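# Place four cartons flat on the low platform

## Task

Get every one of the four cartons lying flat on the low platform, none on top of another and none sticking out past an edge, each with the same face up that it had at the start; the arrangement must hold by itself once the robot releases them, and the robot must then let go and move away.

## Robot and tools

Robot: two xArm6-style arms, left_arm and right_arm, each ending in a vacuum suction cup instead of fingers. Both share one scene frame: origin on the table top midway between the arms, +z up, +x out across the table, left_arm on the +y side (base near y +0.350, right_arm base near y -0.374). The names left and right do not refer to image sides. The tracked point on each arm is the cup point, the middle of the cup rim; the cup points along that point's own +z axis. About 4 cm behind the rim the tool widens to roughly 9 cm sideways, so keep that clearance from cartons, the platform and the other arm.

The 14-number row. Every command uses one flat list of 14 numbers covering both arms, even if only one moves: left_arm dx, dy, dz, rx, ry, rz, left suction, then the same seven for right_arm. All values lie in -1 to 1. The six motion numbers are an offset, not a pose: they are expressed in the cup point's own axes and measured from that cup point's pose in the most recent result that reports it (before any such result in the scene, and for later calls within the same reply, from where the arm actually is when the call begins). Scale: 1.0 equals 0.6 m of travel or 180 degrees of turn; rx, ry, rz form a single rotation vector. Sending zeros therefore returns the arm to that reference pose rather than holding still, so an arm meant to stay put should get the offset back to where you want it. The seventh number of each arm is suction: above 0.01 switches it on, 0.01 or less switches it off, and it keeps that setting; resend the current value to leave it unchanged (a 0 actively turns it off).

Tools.
- execute_actions {actions, pictures}: actions holds at most one item. Empty list: just report the state. An item with rows (1 to 15 rows of 14 numbers) and steps (1 to 15, default 15) plays one row per 1/30 s step, repeating the last row if rows run out; every row is an offset from the same reference pose, not from the prior row. An item with only steps (up to 300) is a wait counted from the previous result. pictures chooses whether images come back. A rejected call moves nothing.
- move {target, speed}: target is one 14-number row as above; each cup point travels in a straight line toward its target, both finishing together, lasting 0.5 to 10 s (cut off at 10 s). speed is the path top speed in m/s, 0.002 to 0.5, default 0.25; turning is capped at twice that in rad/s. Suction values are applied at the start. Paths ignore obstacles and the other arm; the real hand can lag, drift or overshoot speed, mostly near full reach. The result adds a move: line giving how it ended (done, off_target, moving, held, fault), which limits acted (paced = pose was clipped; held = some steps were blocked, after which the arm may jump fast), and each cup point's distance from its target.
- wait {seconds}: 0 to 10 s with no new command.
- zoom_image {camera, region}: enlarge part of the latest image; camera is one of cam_head_left, cam_head_right, cam_high, cam_low, cam_left_wrist, cam_right_wrist (all 672x504); region [x0, y0, x1, y1] in pixels from the top-left, no larger than 504 by 504.
- read_manual {section}: only returns licence text.
- finished_scene {scene}: ends the current scene (give its number) and reports success; irreversible.

Results. The state line gives, per arm, cup point position (m) and quat_wxyz plus linear and angular velocity, all in the scene frame; reported positions can be a bit off, especially at long reach. suction_measured shows vacuum: near 0 means no seal, about 0.83 or more means airtight; part_present turns 1 at 0.50 and back to 0 below 0.45. A Hand target line (when shown) is where the controller is currently steering each cup point. pose unreachable means the clearance check altered or blocked that arm's command; HELD flags steps where the command was not fully sent. Camera calibrations are given in the pictures and may differ slightly per scene.

Motion limits. Each control step the commanded pose is clipped to within 70 mm and 16 degrees of the measured pose, so large offsets take several actions; after an action the arm only continues to its last clipped pose, so check the result and send the remainder. Position has priority over orientation. The scene keeps running while you compose replies.

Gripping. Turn suction on and press the 36 mm rim fully onto a flat, smooth carton face; edges, seams or holes under the rim leak. Under vacuum the cup shortens up to about 12 mm. To release, set the carton down on the platform first, then switch suction off, then lift at least 15 mm. If the cup seals to the table, switching suction off frees it.

Avoid: dropping cartons, knocking anything off the table (immediate failure), flipping a carton, fast or deep pushes into contact (pressing past the contact point increases force), arms colliding or pressing each other, and torque faults (load limits: waist and shoulder 45, elbow and forearm roll 27, wrist pitch and wrist roll 18 N m), which freeze an arm for 10 s. Holding loads heats motors; a MOTOR HOT warning appears from 65 °C and at 80 °C the arm brakes. Loose objects may occasionally get a small push from outside. Finish with suction off and both arms clear of the cartons.

Each tool is called after "Call:" as name(argument=value, ...) on one line, values as JSON.

## Session

I'll start by looking at the scene.

Call:
execute_actions(actions=[])

Scene clock: 0.00 s of 9600.00 s.
left_arm: end_effector_position=(+0.3580, +0.2912, +0.2429) suction_measured=0.00 part_present=0 end_effector_quat_wxyz=(-0.001, -0.185, +0.983, +0.001) end_effector_velocity=(+0.000, -0.000, +0.000) end_effector_angular_velocity=(-0.001, +0.000, +0.000) | right_arm: end_effector_position=(+0.4298, -0.4323, +0.2440) suction_measured=0.00 part_present=0 end_effector_quat_wxyz=(+0.002, +0.328, +0.945, -0.001) end_effector_velocity=(+0.000, -0.000, +0.000) end_effector_angular_velocity=(-0.001, -0.001, +0.001)
Joint positions: left_arm=[ 0.002 -0.265 -0.928  0.001  1.196  1.835] | right_arm=[ 0.003 -0.264 -0.93  -0.002  1.191  2.88 ]
Joint velocities: left_arm=[ 0.     0.    -0.    -0.001  0.    -0.   ] | right_arm=[ 0.001  0.    -0.    -0.001 -0.001 -0.   ]
Motor temperatures (°C, as the motors report them): left_arm=[33 36 36 31 33 36] | right_arm=[38 30 29 31 35 31]
Hand target (left_arm): +0.358, +0.291, +0.243; -0.001, -0.185, +0.983, +0.001
Hand target (right_arm): +0.430, -0.432, +0.244; +0.002, +0.328, +0.945, -0.001

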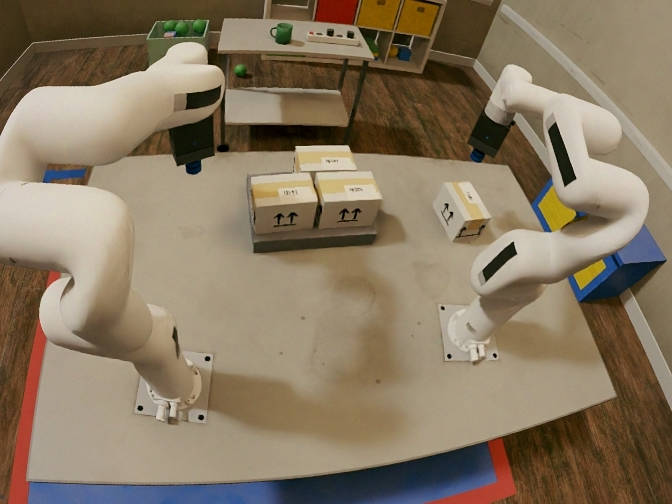

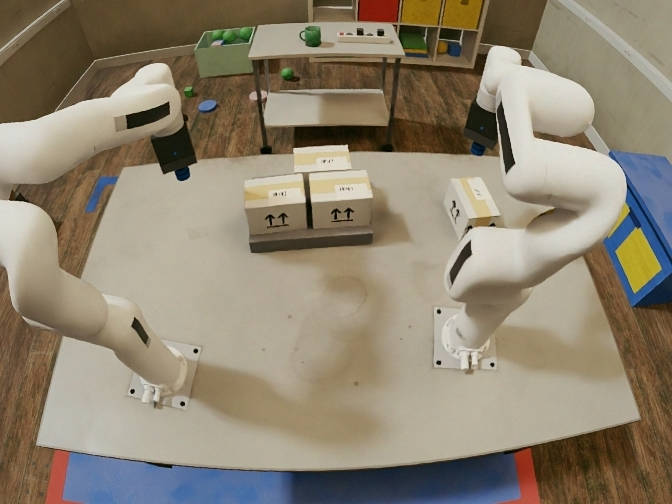

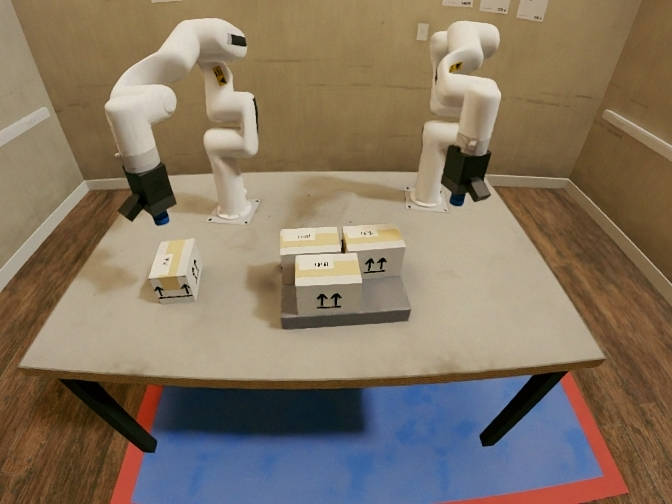

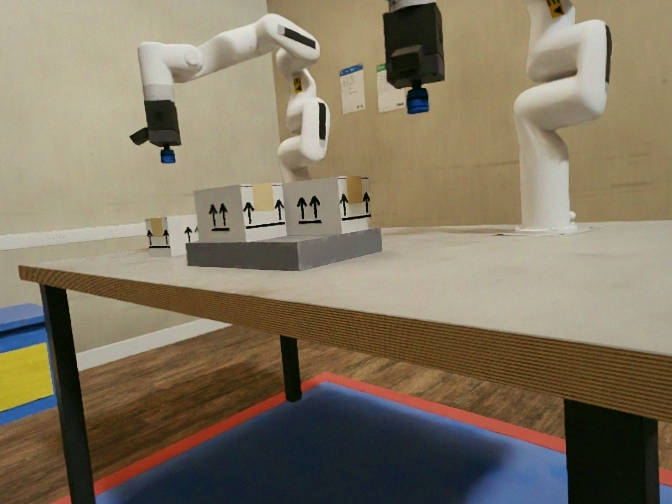

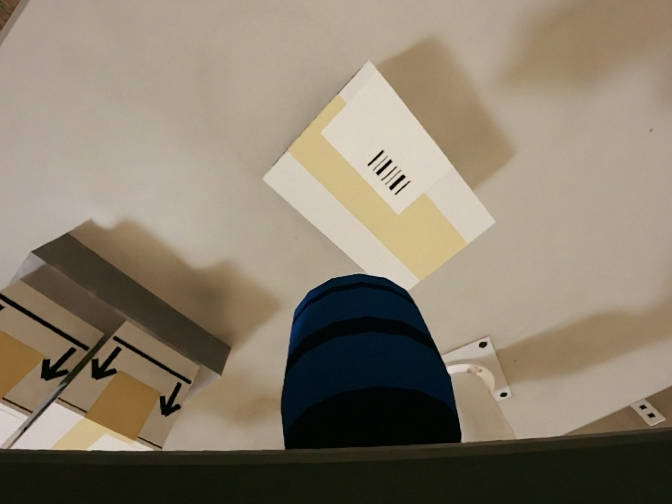

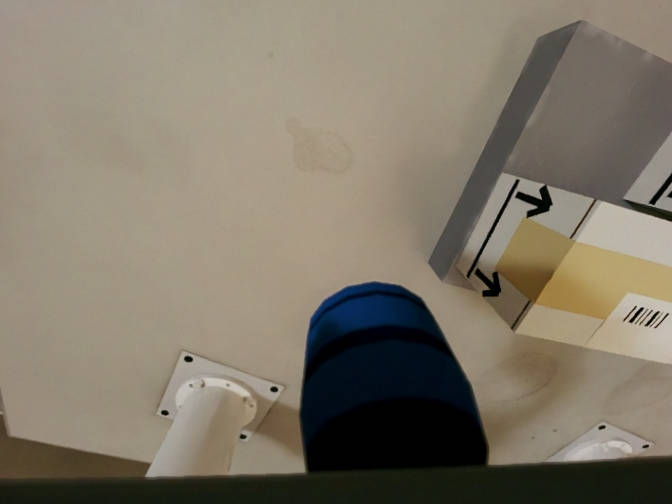

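Call:
zoom_image(camera="cam_high", region=[260, 210, 430, 340])

Call:
zoom_image(camera="cam_head_right", region=[230, 135, 390, 260])

Call:
zoom_image(camera="cam_head_left", region=[235, 135, 395, 260])

Region (260, 210, 430, 340) of cam_high's 672x504 image, scaled by 2.965, with more detail than that image has; it fills the top 385 rows of this view, and the rest is white.

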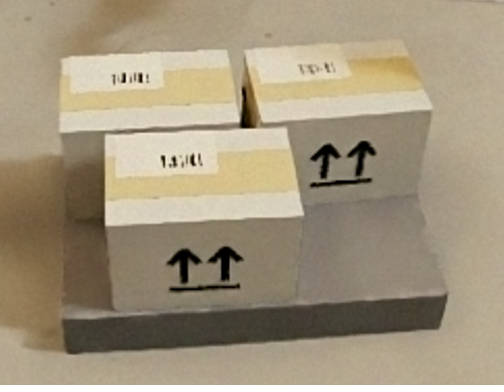

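Region (230, 135, 390, 260) of cam_head_right's 672x504 image, scaled by 3.150, with more detail than that image has; it fills the top 394 rows of this view, and the rest is white.

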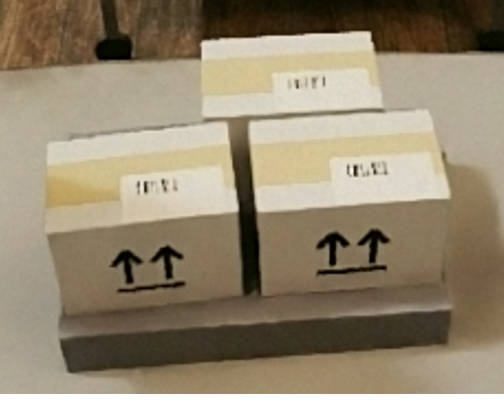

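Region (235, 135, 395, 260) of cam_head_left's 672x504 image, scaled by 3.150, with more detail than that image has; it fills the top 394 rows of this view, and the rest is white.

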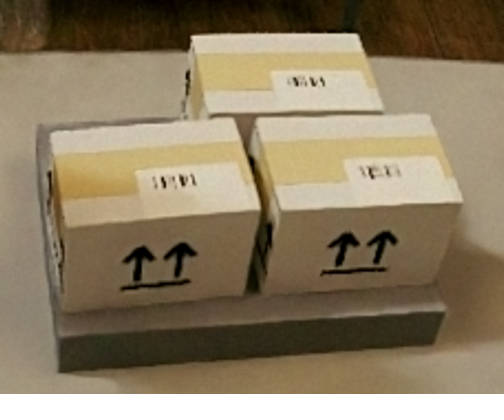

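Call:
zoom_image(camera="cam_low", region=[135, 165, 395, 280])

Call:
zoom_image(camera="cam_left_wrist", region=[168, 0, 672, 504])

Call:
zoom_image(camera="cam_right_wrist", region=[168, 0, 672, 504])

Region (135, 165, 395, 280) of cam_low's 672x504 image, scaled by 1.938, with more detail than that image has; it fills the top 223 rows of this view, and the rest is white.

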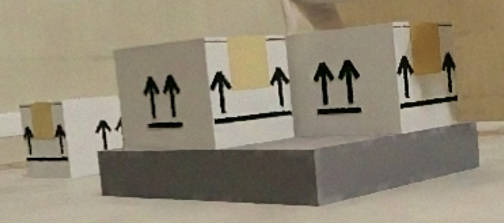

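Region (168, 0, 672, 504) of cam_left_wrist's 672x504 image, scaled by 1.000.

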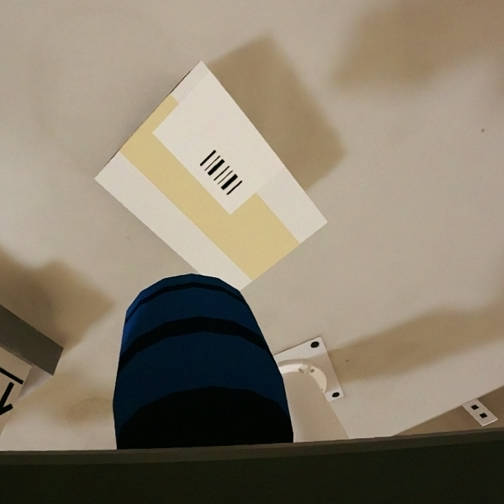

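Region (168, 0, 672, 504) of cam_right_wrist's 672x504 image, scaled by 1.000.

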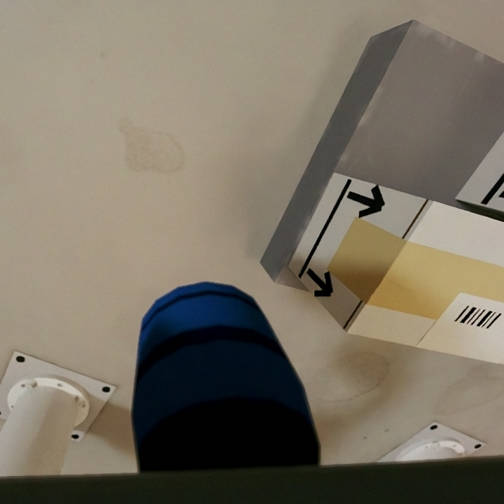

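Call:
zoom_image(camera="cam_left_wrist", region=[0, 210, 250, 460])

Call:
zoom_image(camera="cam_right_wrist", region=[420, 0, 672, 370])

Region (0, 210, 250, 460) of cam_left_wrist's 672x504 image, scaled by 2.016, with more detail than that image has.

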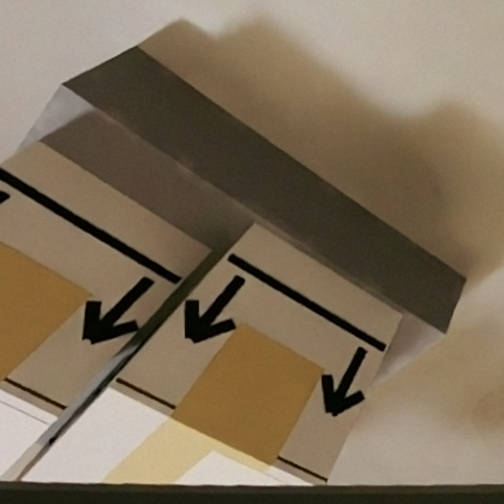

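Region (420, 0, 672, 370) of cam_right_wrist's 672x504 image, scaled by 1.362, with more detail than that image has; it fills the left 343 columns of this view, and the rest is white.

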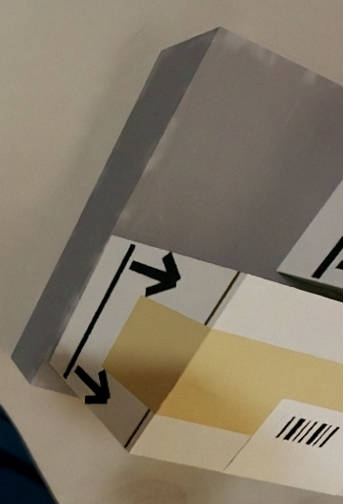

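Call:
move(target=[-0.01747, -0.59752, 0.0715, 0, 0, 0.0961, 0, 0.00775, -0.06495, 0.14, 0, 0, 0.2528, 0], speed=0.3)

Scene clock: 122.03 s of 9600.00 s.
left_arm: end_effector_position=(+0.4994, -0.0381, +0.2000) suction_measured=0.00 part_present=0 end_effector_quat_wxyz=(-0.000, -0.036, +0.999, +0.001) end_effector_velocity=(+0.000, -0.001, +0.000) end_effector_angular_velocity=(+0.007, +0.010, -0.000) | right_arm: end_effector_position=(+0.4020, -0.4600, +0.1600) suction_measured=0.00 part_present=0 end_effector_quat_wxyz=(+0.002, +0.668, +0.744, +0.000) end_effector_velocity=(+0.000, +0.000, +0.000) end_effector_angular_velocity=(+0.001, -0.001, -0.001)
Joint positions: left_arm=[-0.476  0.768 -2.184  0.001  1.418  1.658] | right_arm=[-0.08  -0.257 -0.687 -0.002  0.941  3.59 ]
Joint velocities: left_arm=[-0.001  0.027 -0.049  0.     0.034 -0.001] | right_arm=[-0.    -0.001  0.     0.001 -0.    -0.   ]
Motor temperatures (°C, as the motors report them): left_arm=[33 37 40 31 34 36] | right_arm=[38 30 33 31 35 31]
Hand target (left_arm): +0.499, -0.038, +0.200; -0.001, -0.035, +0.999, +0.002
Hand target (right_arm): +0.402, -0.460, +0.160; +0.002, +0.668, +0.744, +0.000
Off the commanded pose (left_arm): 0.002 m, 0 deg.
Off the commanded pose (right_arm): 0.000 m, 0 deg.
After step 90, 117.00 s passed at rest.
move: done
camera_calibration (this result's frames):
cam_left_wrist: T_world_to_cam=[[0.0670956, -0.997536, 0.0205006, -0.0624403], [-0.906005, -0.0523071, 0.420022, 0.393145], [-0.417914, -0.0467552, -0.907282, 0.464089], [0, 0, 0, 1]] pos_world=[0.55433, -0.0200235, 0.257211]
cam_right_wrist: T_world_to_cam=[[-0.993246, -0.11034, 0.0358833, 0.345687], [-0.08297, 0.891621, 0.445115, 0.395736], [-0.0811085, 0.439132, -0.894754, 0.455256], [0, 0, 0, 1]] pos_world=[0.413112, -0.514621, 0.218789]

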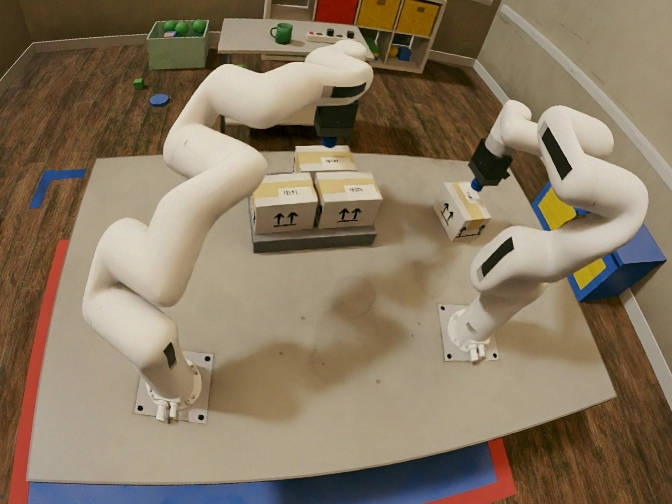

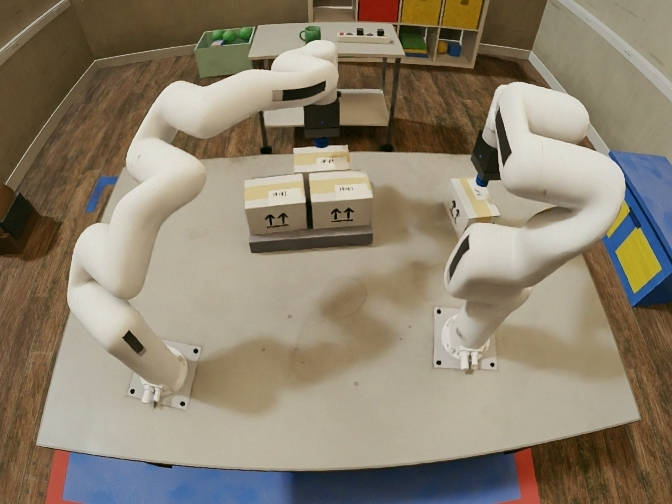

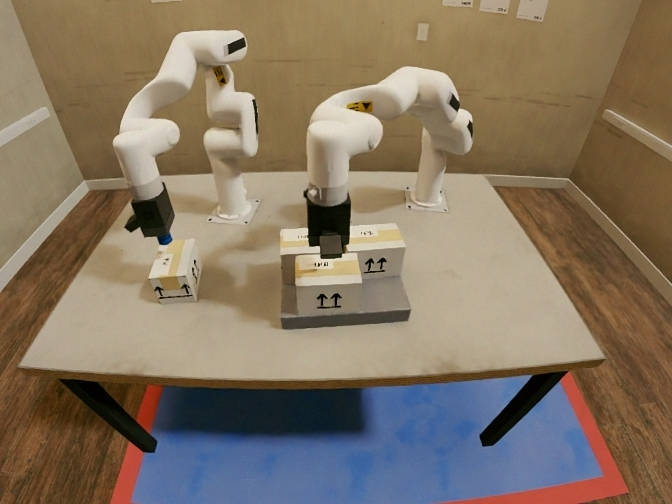

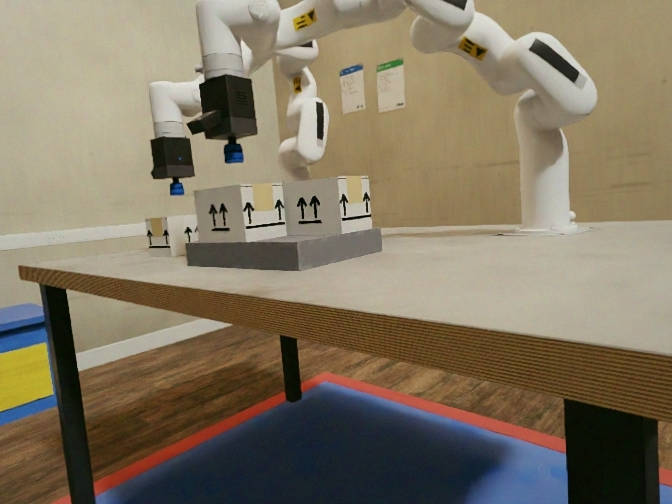

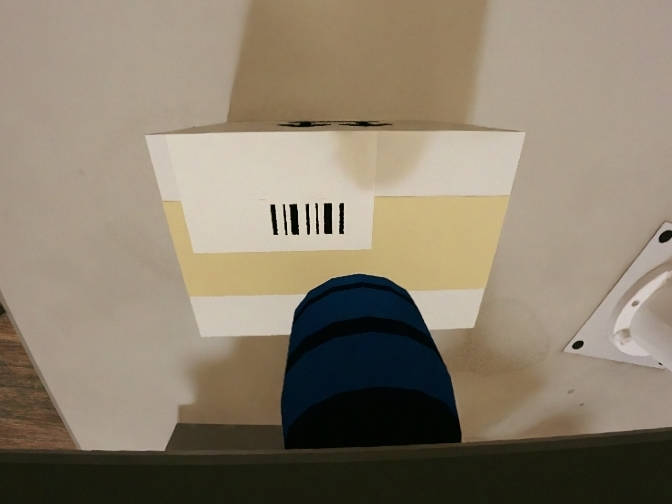

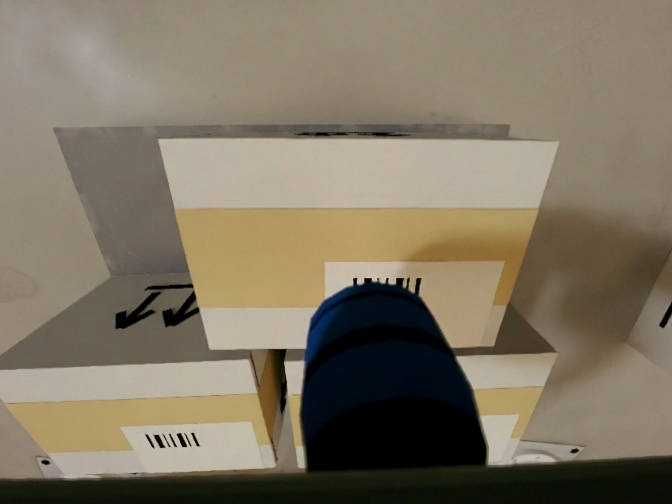

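Call:
move(target=[-0.0015, 0.003, 0.0933, 0, 0, 0, 1, 0.0025, 0.001, 0.105, 0, 0, 0, 1], speed=0.06)

Scene clock: 224.60 s of 9600.00 s.
left_arm: end_effector_position=(+0.5002, -0.0363, +0.1442) suction_measured=1.00 part_present=1 end_effector_quat_wxyz=(-0.000, -0.035, +0.999, +0.001) end_effector_velocity=(-0.001, +0.001, -0.003) end_effector_angular_velocity=(+0.003, +0.004, +0.003) | right_arm: end_effector_position=(+0.4025, -0.4584, +0.0970) suction_measured=0.99 part_present=1 end_effector_quat_wxyz=(+0.002, +0.668, +0.744, +0.000) end_effector_velocity=(-0.000, +0.001, -0.001) end_effector_angular_velocity=(+0.000, +0.001, +0.001)
Joint positions: left_arm=[-0.473  0.769 -2.026  0.001  1.259  1.661] | right_arm=[-0.076 -0.135 -0.602 -0.002  0.734  3.595]
Joint velocities: left_arm=[ 0.     0.002  0.004  0.    -0.002 -0.003] | right_arm=[ 0.002  0.001  0.001  0.    -0.001  0.   ]
Motor temperatures (°C, as the motors report them): left_arm=[33 38 40 31 34 36] | right_arm=[38 30 33 31 35 31]
Hand target (left_arm): +0.500, -0.036, +0.144; -0.000, -0.035, +0.999, +0.001
Hand target (right_arm): +0.403, -0.458, +0.097; +0.002, +0.668, +0.744, +0.000
Off the commanded pose (left_arm): 0.000 m, 0 deg.
Off the commanded pose (right_arm): 0.000 m, 0 deg.
After step 90, 98.07 s passed at rest.
move: done
camera_calibration (this result's frames):
cam_left_wrist: T_world_to_cam=[[0.0668761, -0.997547, 0.020699, -0.0594792], [-0.906082, -0.0520315, 0.419891, 0.417474], [-0.417784, -0.0468357, -0.907338, 0.413792], [0, 0, 0, 1]] pos_world=[0.555119, -0.0182313, 0.201387]
cam_right_wrist: T_world_to_cam=[[-0.993215, -0.110639, 0.0358092, 0.348477], [-0.0832497, 0.891478, 0.44535, 0.422397], [-0.0811964, 0.439347, -0.89464, 0.398303], [0, 0, 0, 1]] pos_world=[0.413618, -0.512995, 0.155745]

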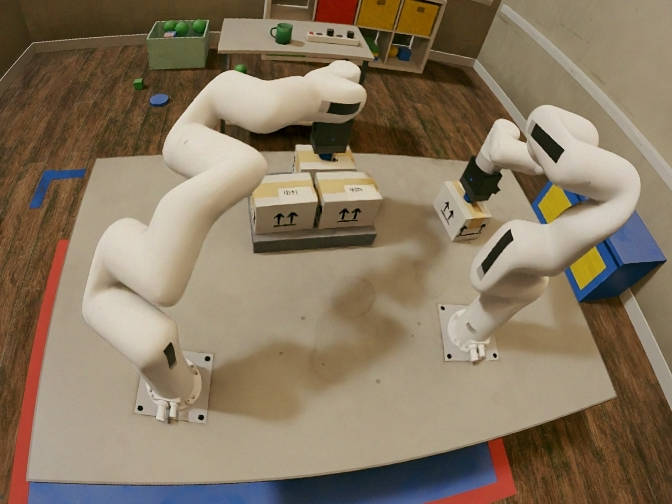

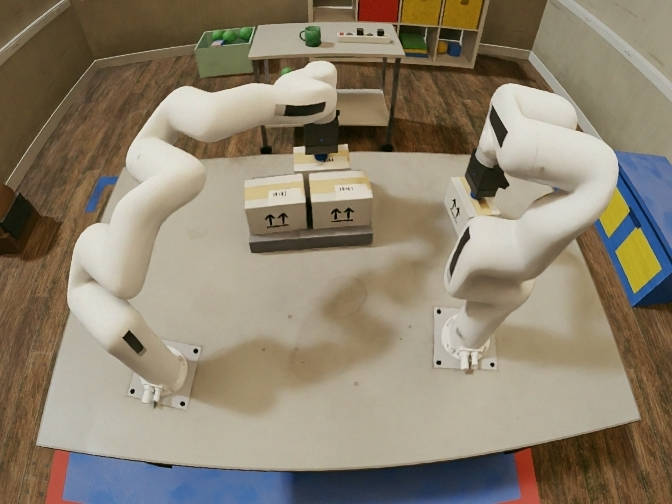

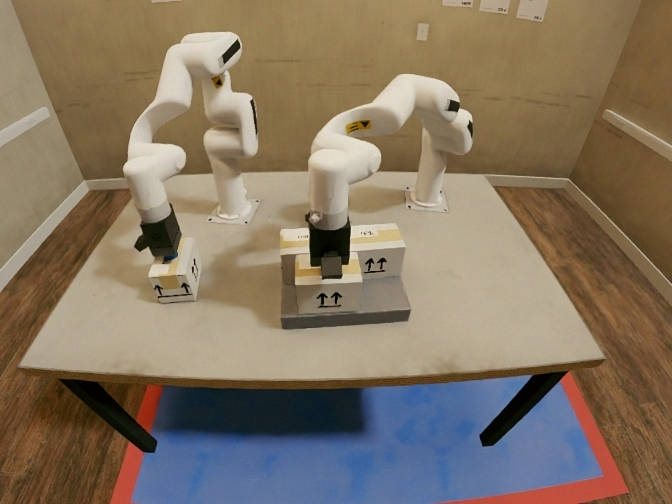

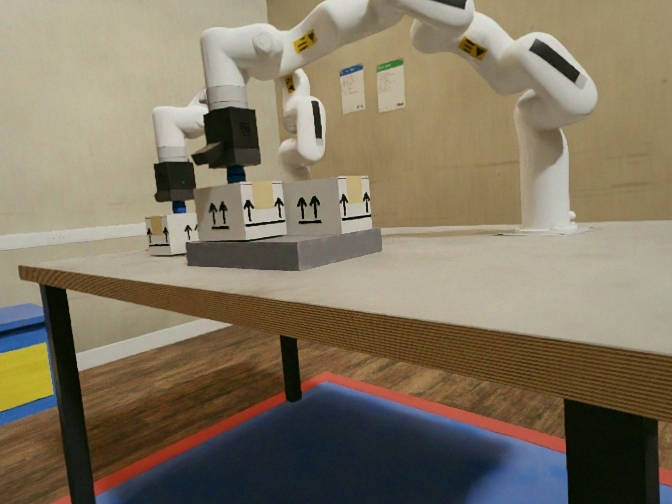

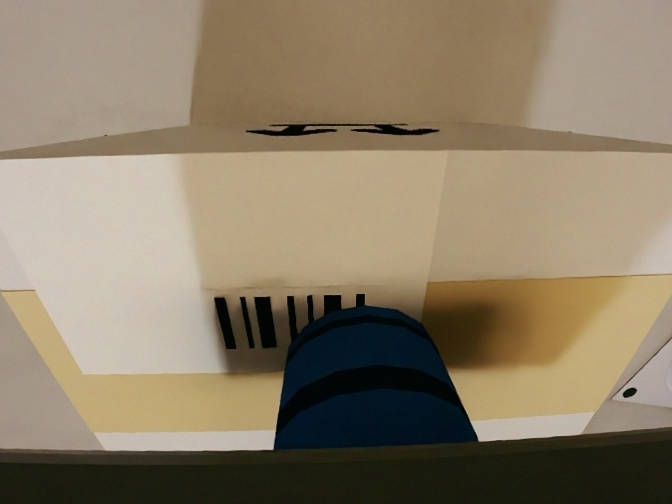

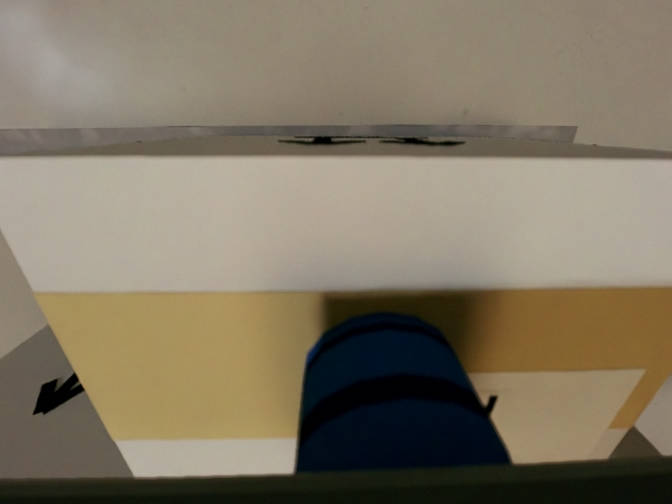

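Call:
zoom_image(camera="cam_low", region=[135, 165, 395, 280])

Region (135, 165, 395, 280) of cam_low's 672x504 image, scaled by 1.938, with more detail than that image has; it fills the top 223 rows of this view, and the rest is white.

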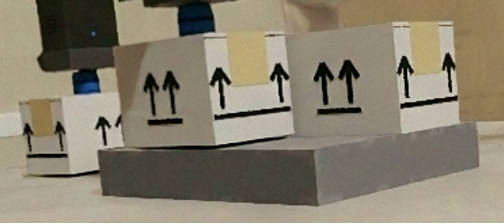

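Call:
move(target=[0.0, 0.2017, -0.012, 0, 0, -0.003, 1, 0.29117, 0.2361, -0.11833, 0, 0, -0.485, 1], speed=0.35)

Scene clock: 261.30 s of 9600.00 s.
left_arm: end_effector_position=(+0.4911, +0.0842, +0.1512) suction_measured=1.00 part_present=1 end_effector_quat_wxyz=(-0.001, -0.040, +0.999, +0.001) end_effector_velocity=(-0.000, +0.001, +0.000) end_effector_angular_velocity=(+0.001, +0.000, -0.001) | right_arm: end_effector_position=(+0.5245, -0.2693, +0.1677) suction_measured=1.00 part_present=1 end_effector_quat_wxyz=(+0.002, -0.030, +1.000, -0.001) end_effector_velocity=(+0.002, +0.001, +0.002) end_effector_angular_velocity=(+0.001, -0.001, +0.006)
Joint positions: left_arm=[-0.316  0.466 -1.562  0.001  1.098  1.809] | right_arm=[ 0.359  0.145 -1.159 -0.002  1.011  2.507]
Joint velocities: left_arm=[ 0.001 -0.001  0.001  0.     0.001  0.002] | right_arm=[ 0.001  0.003 -0.008  0.     0.004 -0.006]
Motor temperatures (°C, as the motors report them): left_arm=[33 39 41 31 34 36] | right_arm=[38 30 34 31 35 31]
Hand target (left_arm): +0.491, +0.084, +0.151; -0.001, -0.040, +0.999, +0.001
Hand target (right_arm): +0.525, -0.269, +0.168; +0.002, -0.031, +1.000, -0.001
Off the commanded pose (left_arm): 0.001 m, 0 deg.
Off the commanded pose (right_arm): 0.000 m, 0 deg.
After step 90, 31.03 s passed at rest.
move: done
camera_calibration (this result's frames):
cam_left_wrist: T_world_to_cam=[[0.0758986, -0.996893, 0.0210572, 0.0565904], [-0.905351, -0.060049, 0.420397, 0.412756], [-0.417827, -0.0509717, -0.907096, 0.422381], [0, 0, 0, 1]] pos_world=[0.545876, 0.10273, 0.208427]
cam_right_wrist: T_world_to_cam=[[0.0624633, -0.99725, 0.0398942, -0.305152], [-0.894952, -0.0382732, 0.444519, 0.408024], [-0.441769, -0.0634695, -0.894881, 0.442155], [0, 0, 0, 1]] pos_world=[0.579553, -0.260633, 0.226476]

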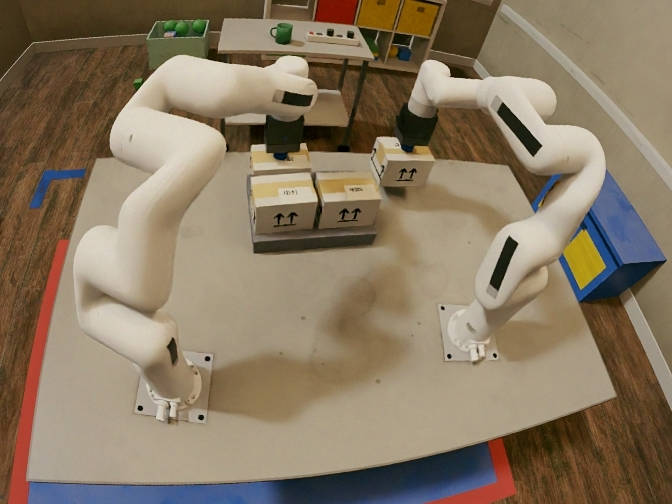

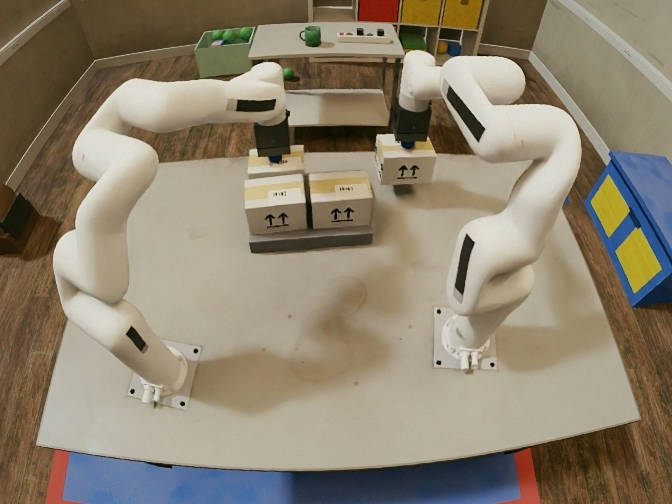

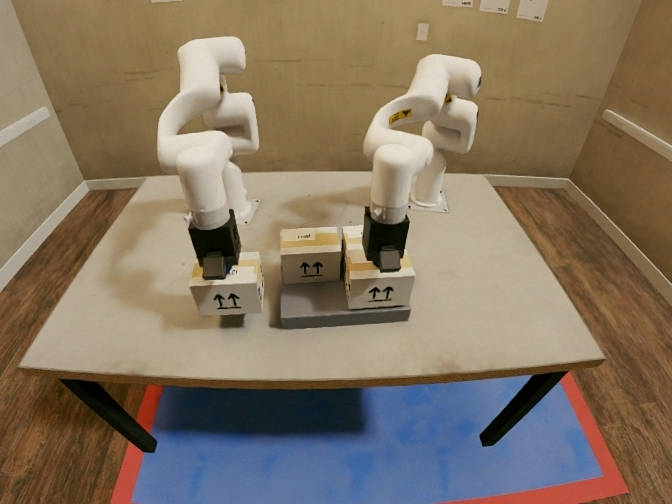

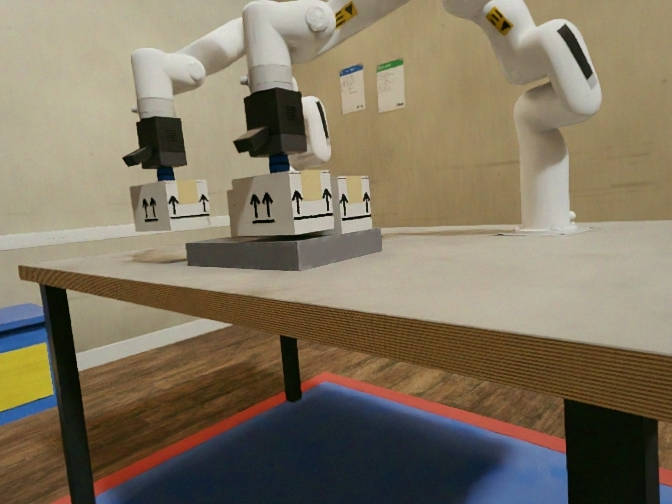

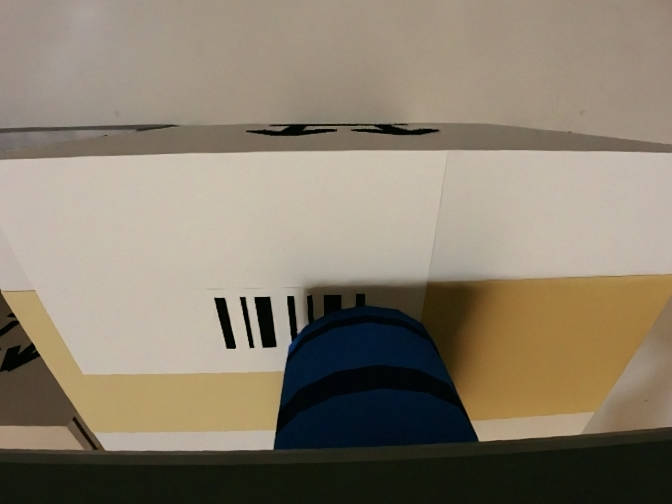

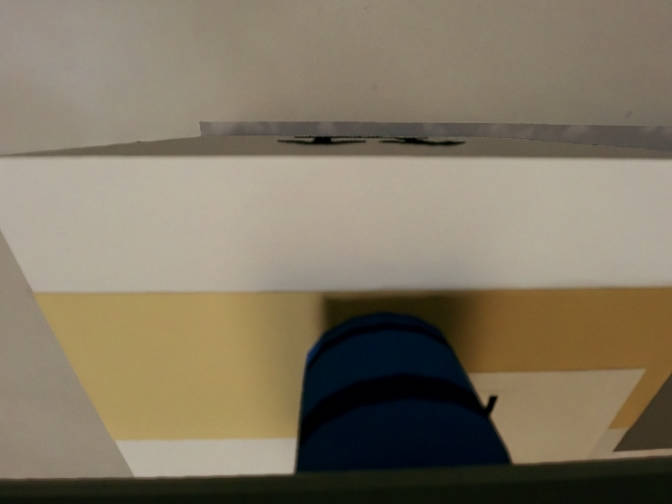

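Call:
zoom_image(camera="cam_right_wrist", region=[130, 100, 300, 170])

Call:
zoom_image(camera="cam_low", region=[220, 165, 390, 280])

Call:
zoom_image(camera="cam_high", region=[330, 250, 430, 335])

Region (130, 100, 300, 170) of cam_right_wrist's 672x504 image, scaled by 2.965, with more detail than that image has; it fills the top 208 rows of this view, and the rest is white.

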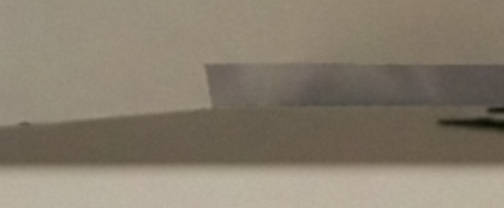

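Region (220, 165, 390, 280) of cam_low's 672x504 image, scaled by 2.965, with more detail than that image has; it fills the top 341 rows of this view, and the rest is white.

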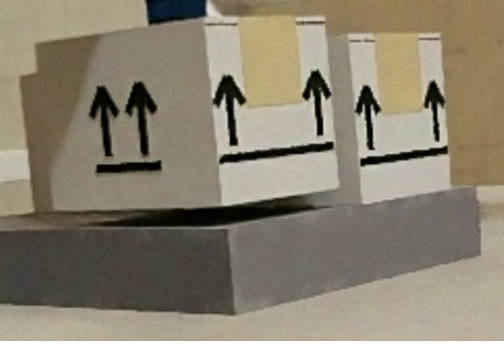

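Region (330, 250, 430, 335) of cam_high's 672x504 image, scaled by 5.040, with more detail than that image has; it fills the top 428 rows of this view, and the rest is white.

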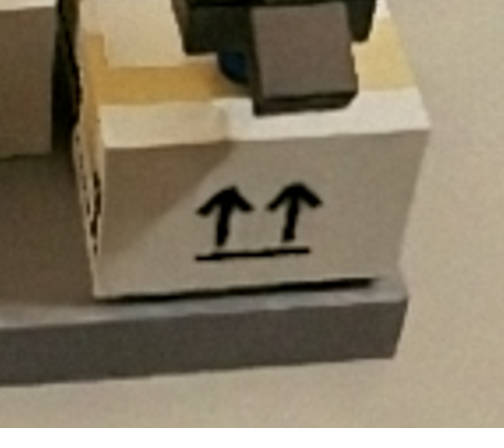

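Call:
zoom_image(camera="cam_left_wrist", region=[0, 100, 250, 170])

Call:
zoom_image(camera="cam_high", region=[180, 220, 350, 335])

Region (0, 100, 250, 170) of cam_left_wrist's 672x504 image, scaled by 2.016, with more detail than that image has; it fills the top 141 rows of this view, and the rest is white.

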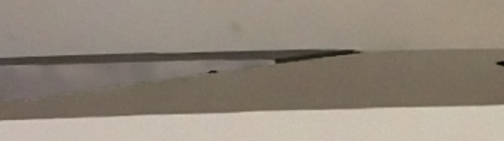

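Region (180, 220, 350, 335) of cam_high's 672x504 image, scaled by 2.965, with more detail than that image has; it fills the top 341 rows of this view, and the rest is white.

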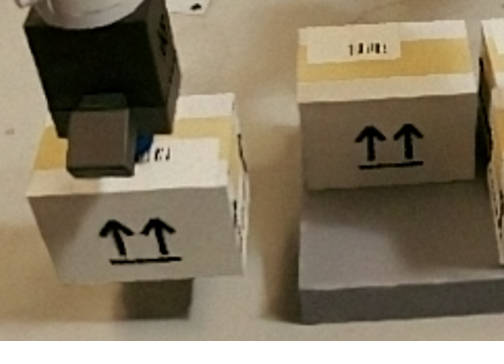

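Call:
move(target=[0.0, 0.0, 0.0217, 0, 0, 0, 1, 0.00947, 0.31658, 0.02117, 0, 0, 0, 1], speed=0.18)

Scene clock: 330.70 s of 9600.00 s.
left_arm: end_effector_position=(+0.4917, +0.0839, +0.1396) suction_measured=1.00 part_present=1 end_effector_quat_wxyz=(+0.001, -0.040, +0.999, +0.000) end_effector_velocity=(+0.000, +0.000, -0.001) end_effector_angular_velocity=(+0.000, -0.000, -0.002) | right_arm: end_effector_position=(+0.5077, -0.0801, +0.1550) suction_measured=1.00 part_present=1 end_effector_quat_wxyz=(+0.002, -0.030, +1.000, +0.000) end_effector_velocity=(-0.001, +0.003, +0.001) end_effector_angular_velocity=(+0.000, +0.001, +0.002)
Joint positions: left_arm=[-0.316  0.477 -1.544  0.001  1.066  1.809] | right_arm=[ 0.703  0.343 -1.39  -0.002  1.044  2.852]
Joint velocities: left_arm=[-0.     0.001  0.001  0.    -0.002  0.002] | right_arm=[ 0.004  0.002 -0.005  0.     0.004  0.003]
Motor temperatures (°C, as the motors report them): left_arm=[33 39 42 31 34 36] | right_arm=[38 31 36 31 35 31]
Hand target (left_arm): +0.491, +0.084, +0.138; -0.001, -0.040, +0.999, +0.001
Hand target (right_arm): +0.508, -0.080, +0.155; +0.002, -0.030, +1.000, +0.000
Off the commanded pose (left_arm): 0.002 m, 0 deg.
Off the commanded pose (right_arm): 0.000 m, 0 deg.
After step 90, 64.90 s passed at rest.
move: done
camera_calibration (this result's frames):
cam_left_wrist: T_world_to_cam=[[0.0758123, -0.996868, 0.0224925, 0.0563267], [-0.906381, -0.0594937, 0.418251, 0.418928], [-0.415603, -0.0520954, -0.908053, 0.411191], [0, 0, 0, 1]] pos_world=[0.54633, 0.102495, 0.1969]
cam_right_wrist: T_world_to_cam=[[0.0617497, -0.997343, 0.0386491, -0.114367], [-0.89509, -0.0382033, 0.444246, 0.406007], [-0.441589, -0.0620264, -0.895071, 0.435427], [0, 0, 0, 1]] pos_world=[0.562755, -0.0715444, 0.213791]

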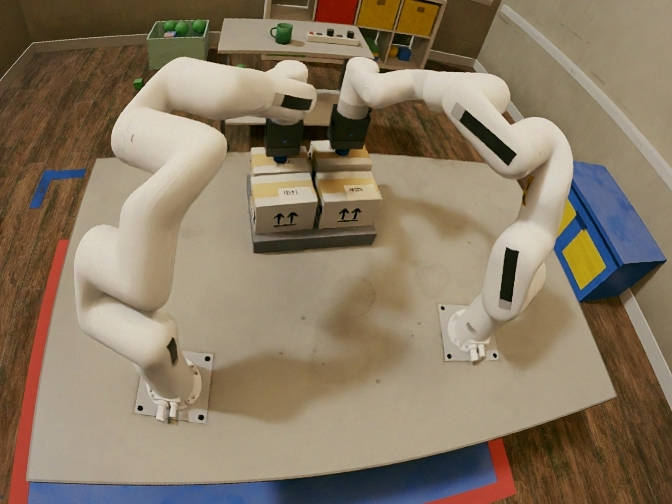

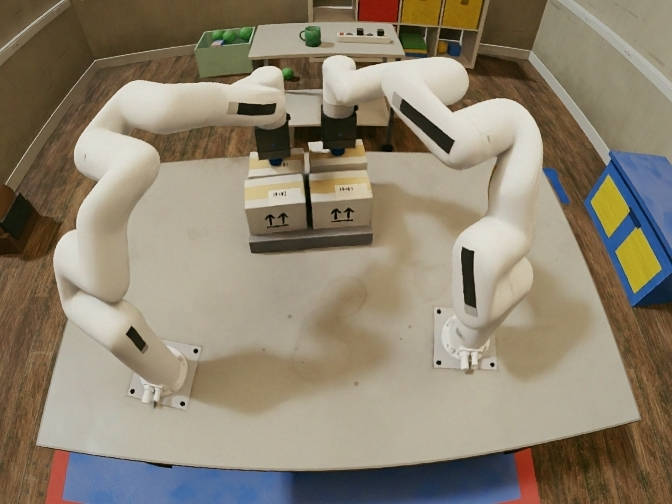

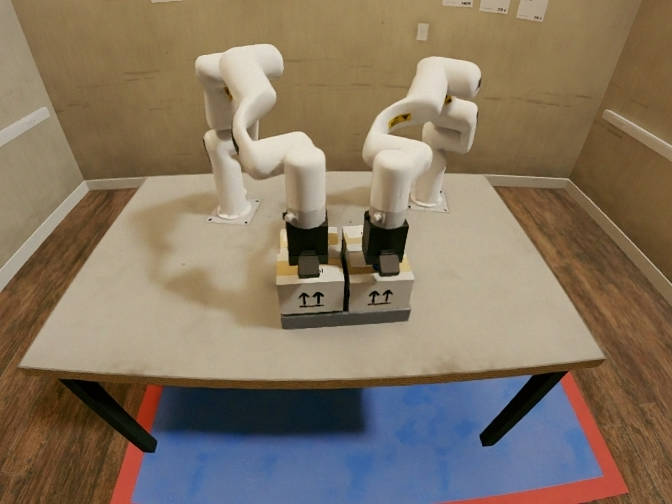

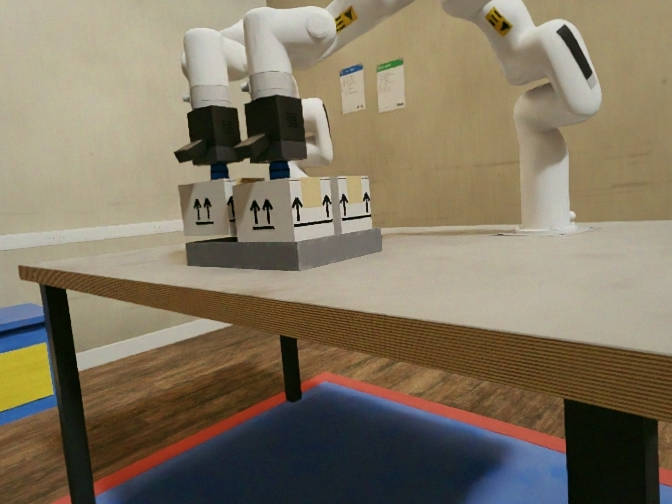

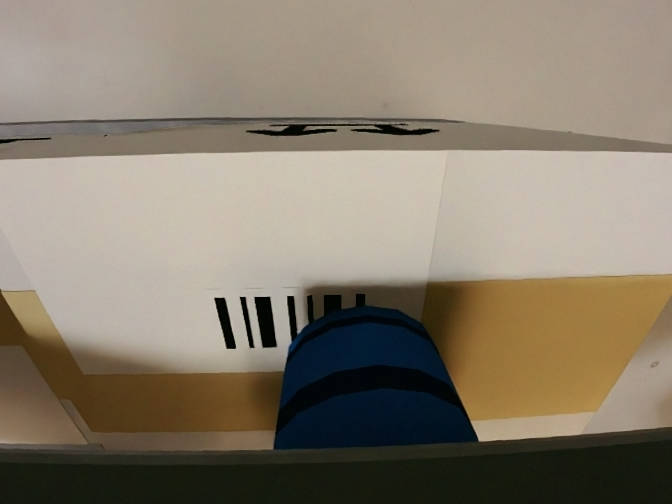

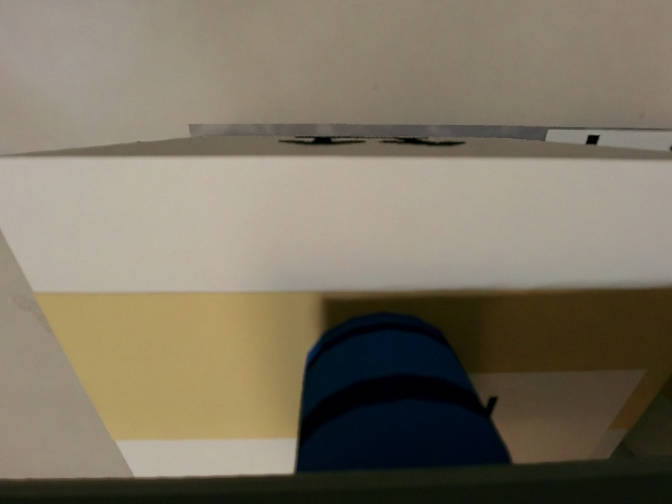

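Call:
zoom_image(camera="cam_high", region=[265, 250, 425, 335])

Call:
zoom_image(camera="cam_left_wrist", region=[380, 100, 580, 160])

Call:
zoom_image(camera="cam_left_wrist", region=[60, 100, 260, 160])

Call:
zoom_image(camera="cam_right_wrist", region=[130, 105, 300, 165])

Call:
zoom_image(camera="cam_right_wrist", region=[450, 105, 672, 165])

Region (265, 250, 425, 335) of cam_high's 672x504 image, scaled by 3.150, with more detail than that image has; it fills the top 268 rows of this view, and the rest is white.

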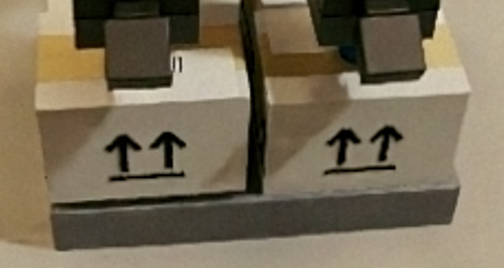

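Region (380, 100, 580, 160) of cam_left_wrist's 672x504 image, scaled by 2.520, with more detail than that image has; it fills the top 151 rows of this view, and the rest is white.

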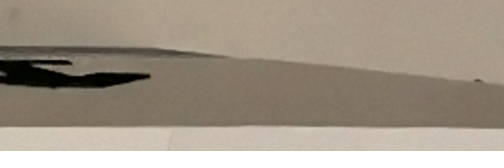

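Region (60, 100, 260, 160) of cam_left_wrist's 672x504 image, scaled by 2.520, with more detail than that image has; it fills the top 151 rows of this view, and the rest is white.

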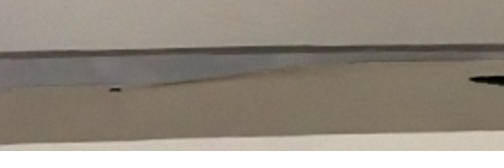

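Region (130, 105, 300, 165) of cam_right_wrist's 672x504 image, scaled by 2.965, with more detail than that image has; it fills the top 178 rows of this view, and the rest is white.

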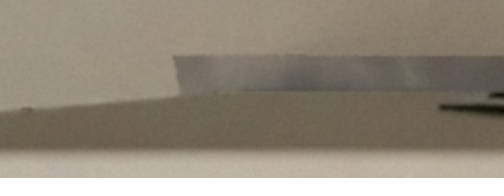

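Region (450, 105, 672, 165) of cam_right_wrist's 672x504 image, scaled by 2.270, with more detail than that image has; it fills the top 136 rows of this view, and the rest is white.

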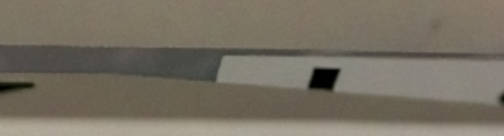

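Call:
zoom_image(camera="cam_low", region=[170, 170, 310, 275])

Region (170, 170, 310, 275) of cam_low's 672x504 image, scaled by 3.600, with more detail than that image has; it fills the top 378 rows of this view, and the rest is white.

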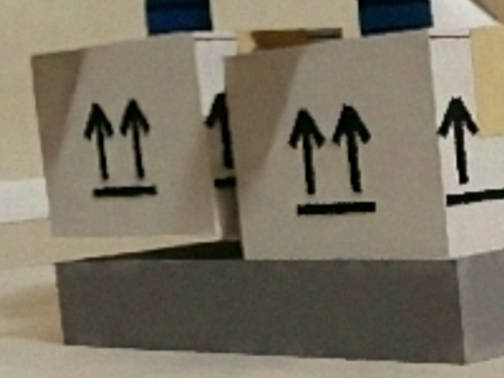

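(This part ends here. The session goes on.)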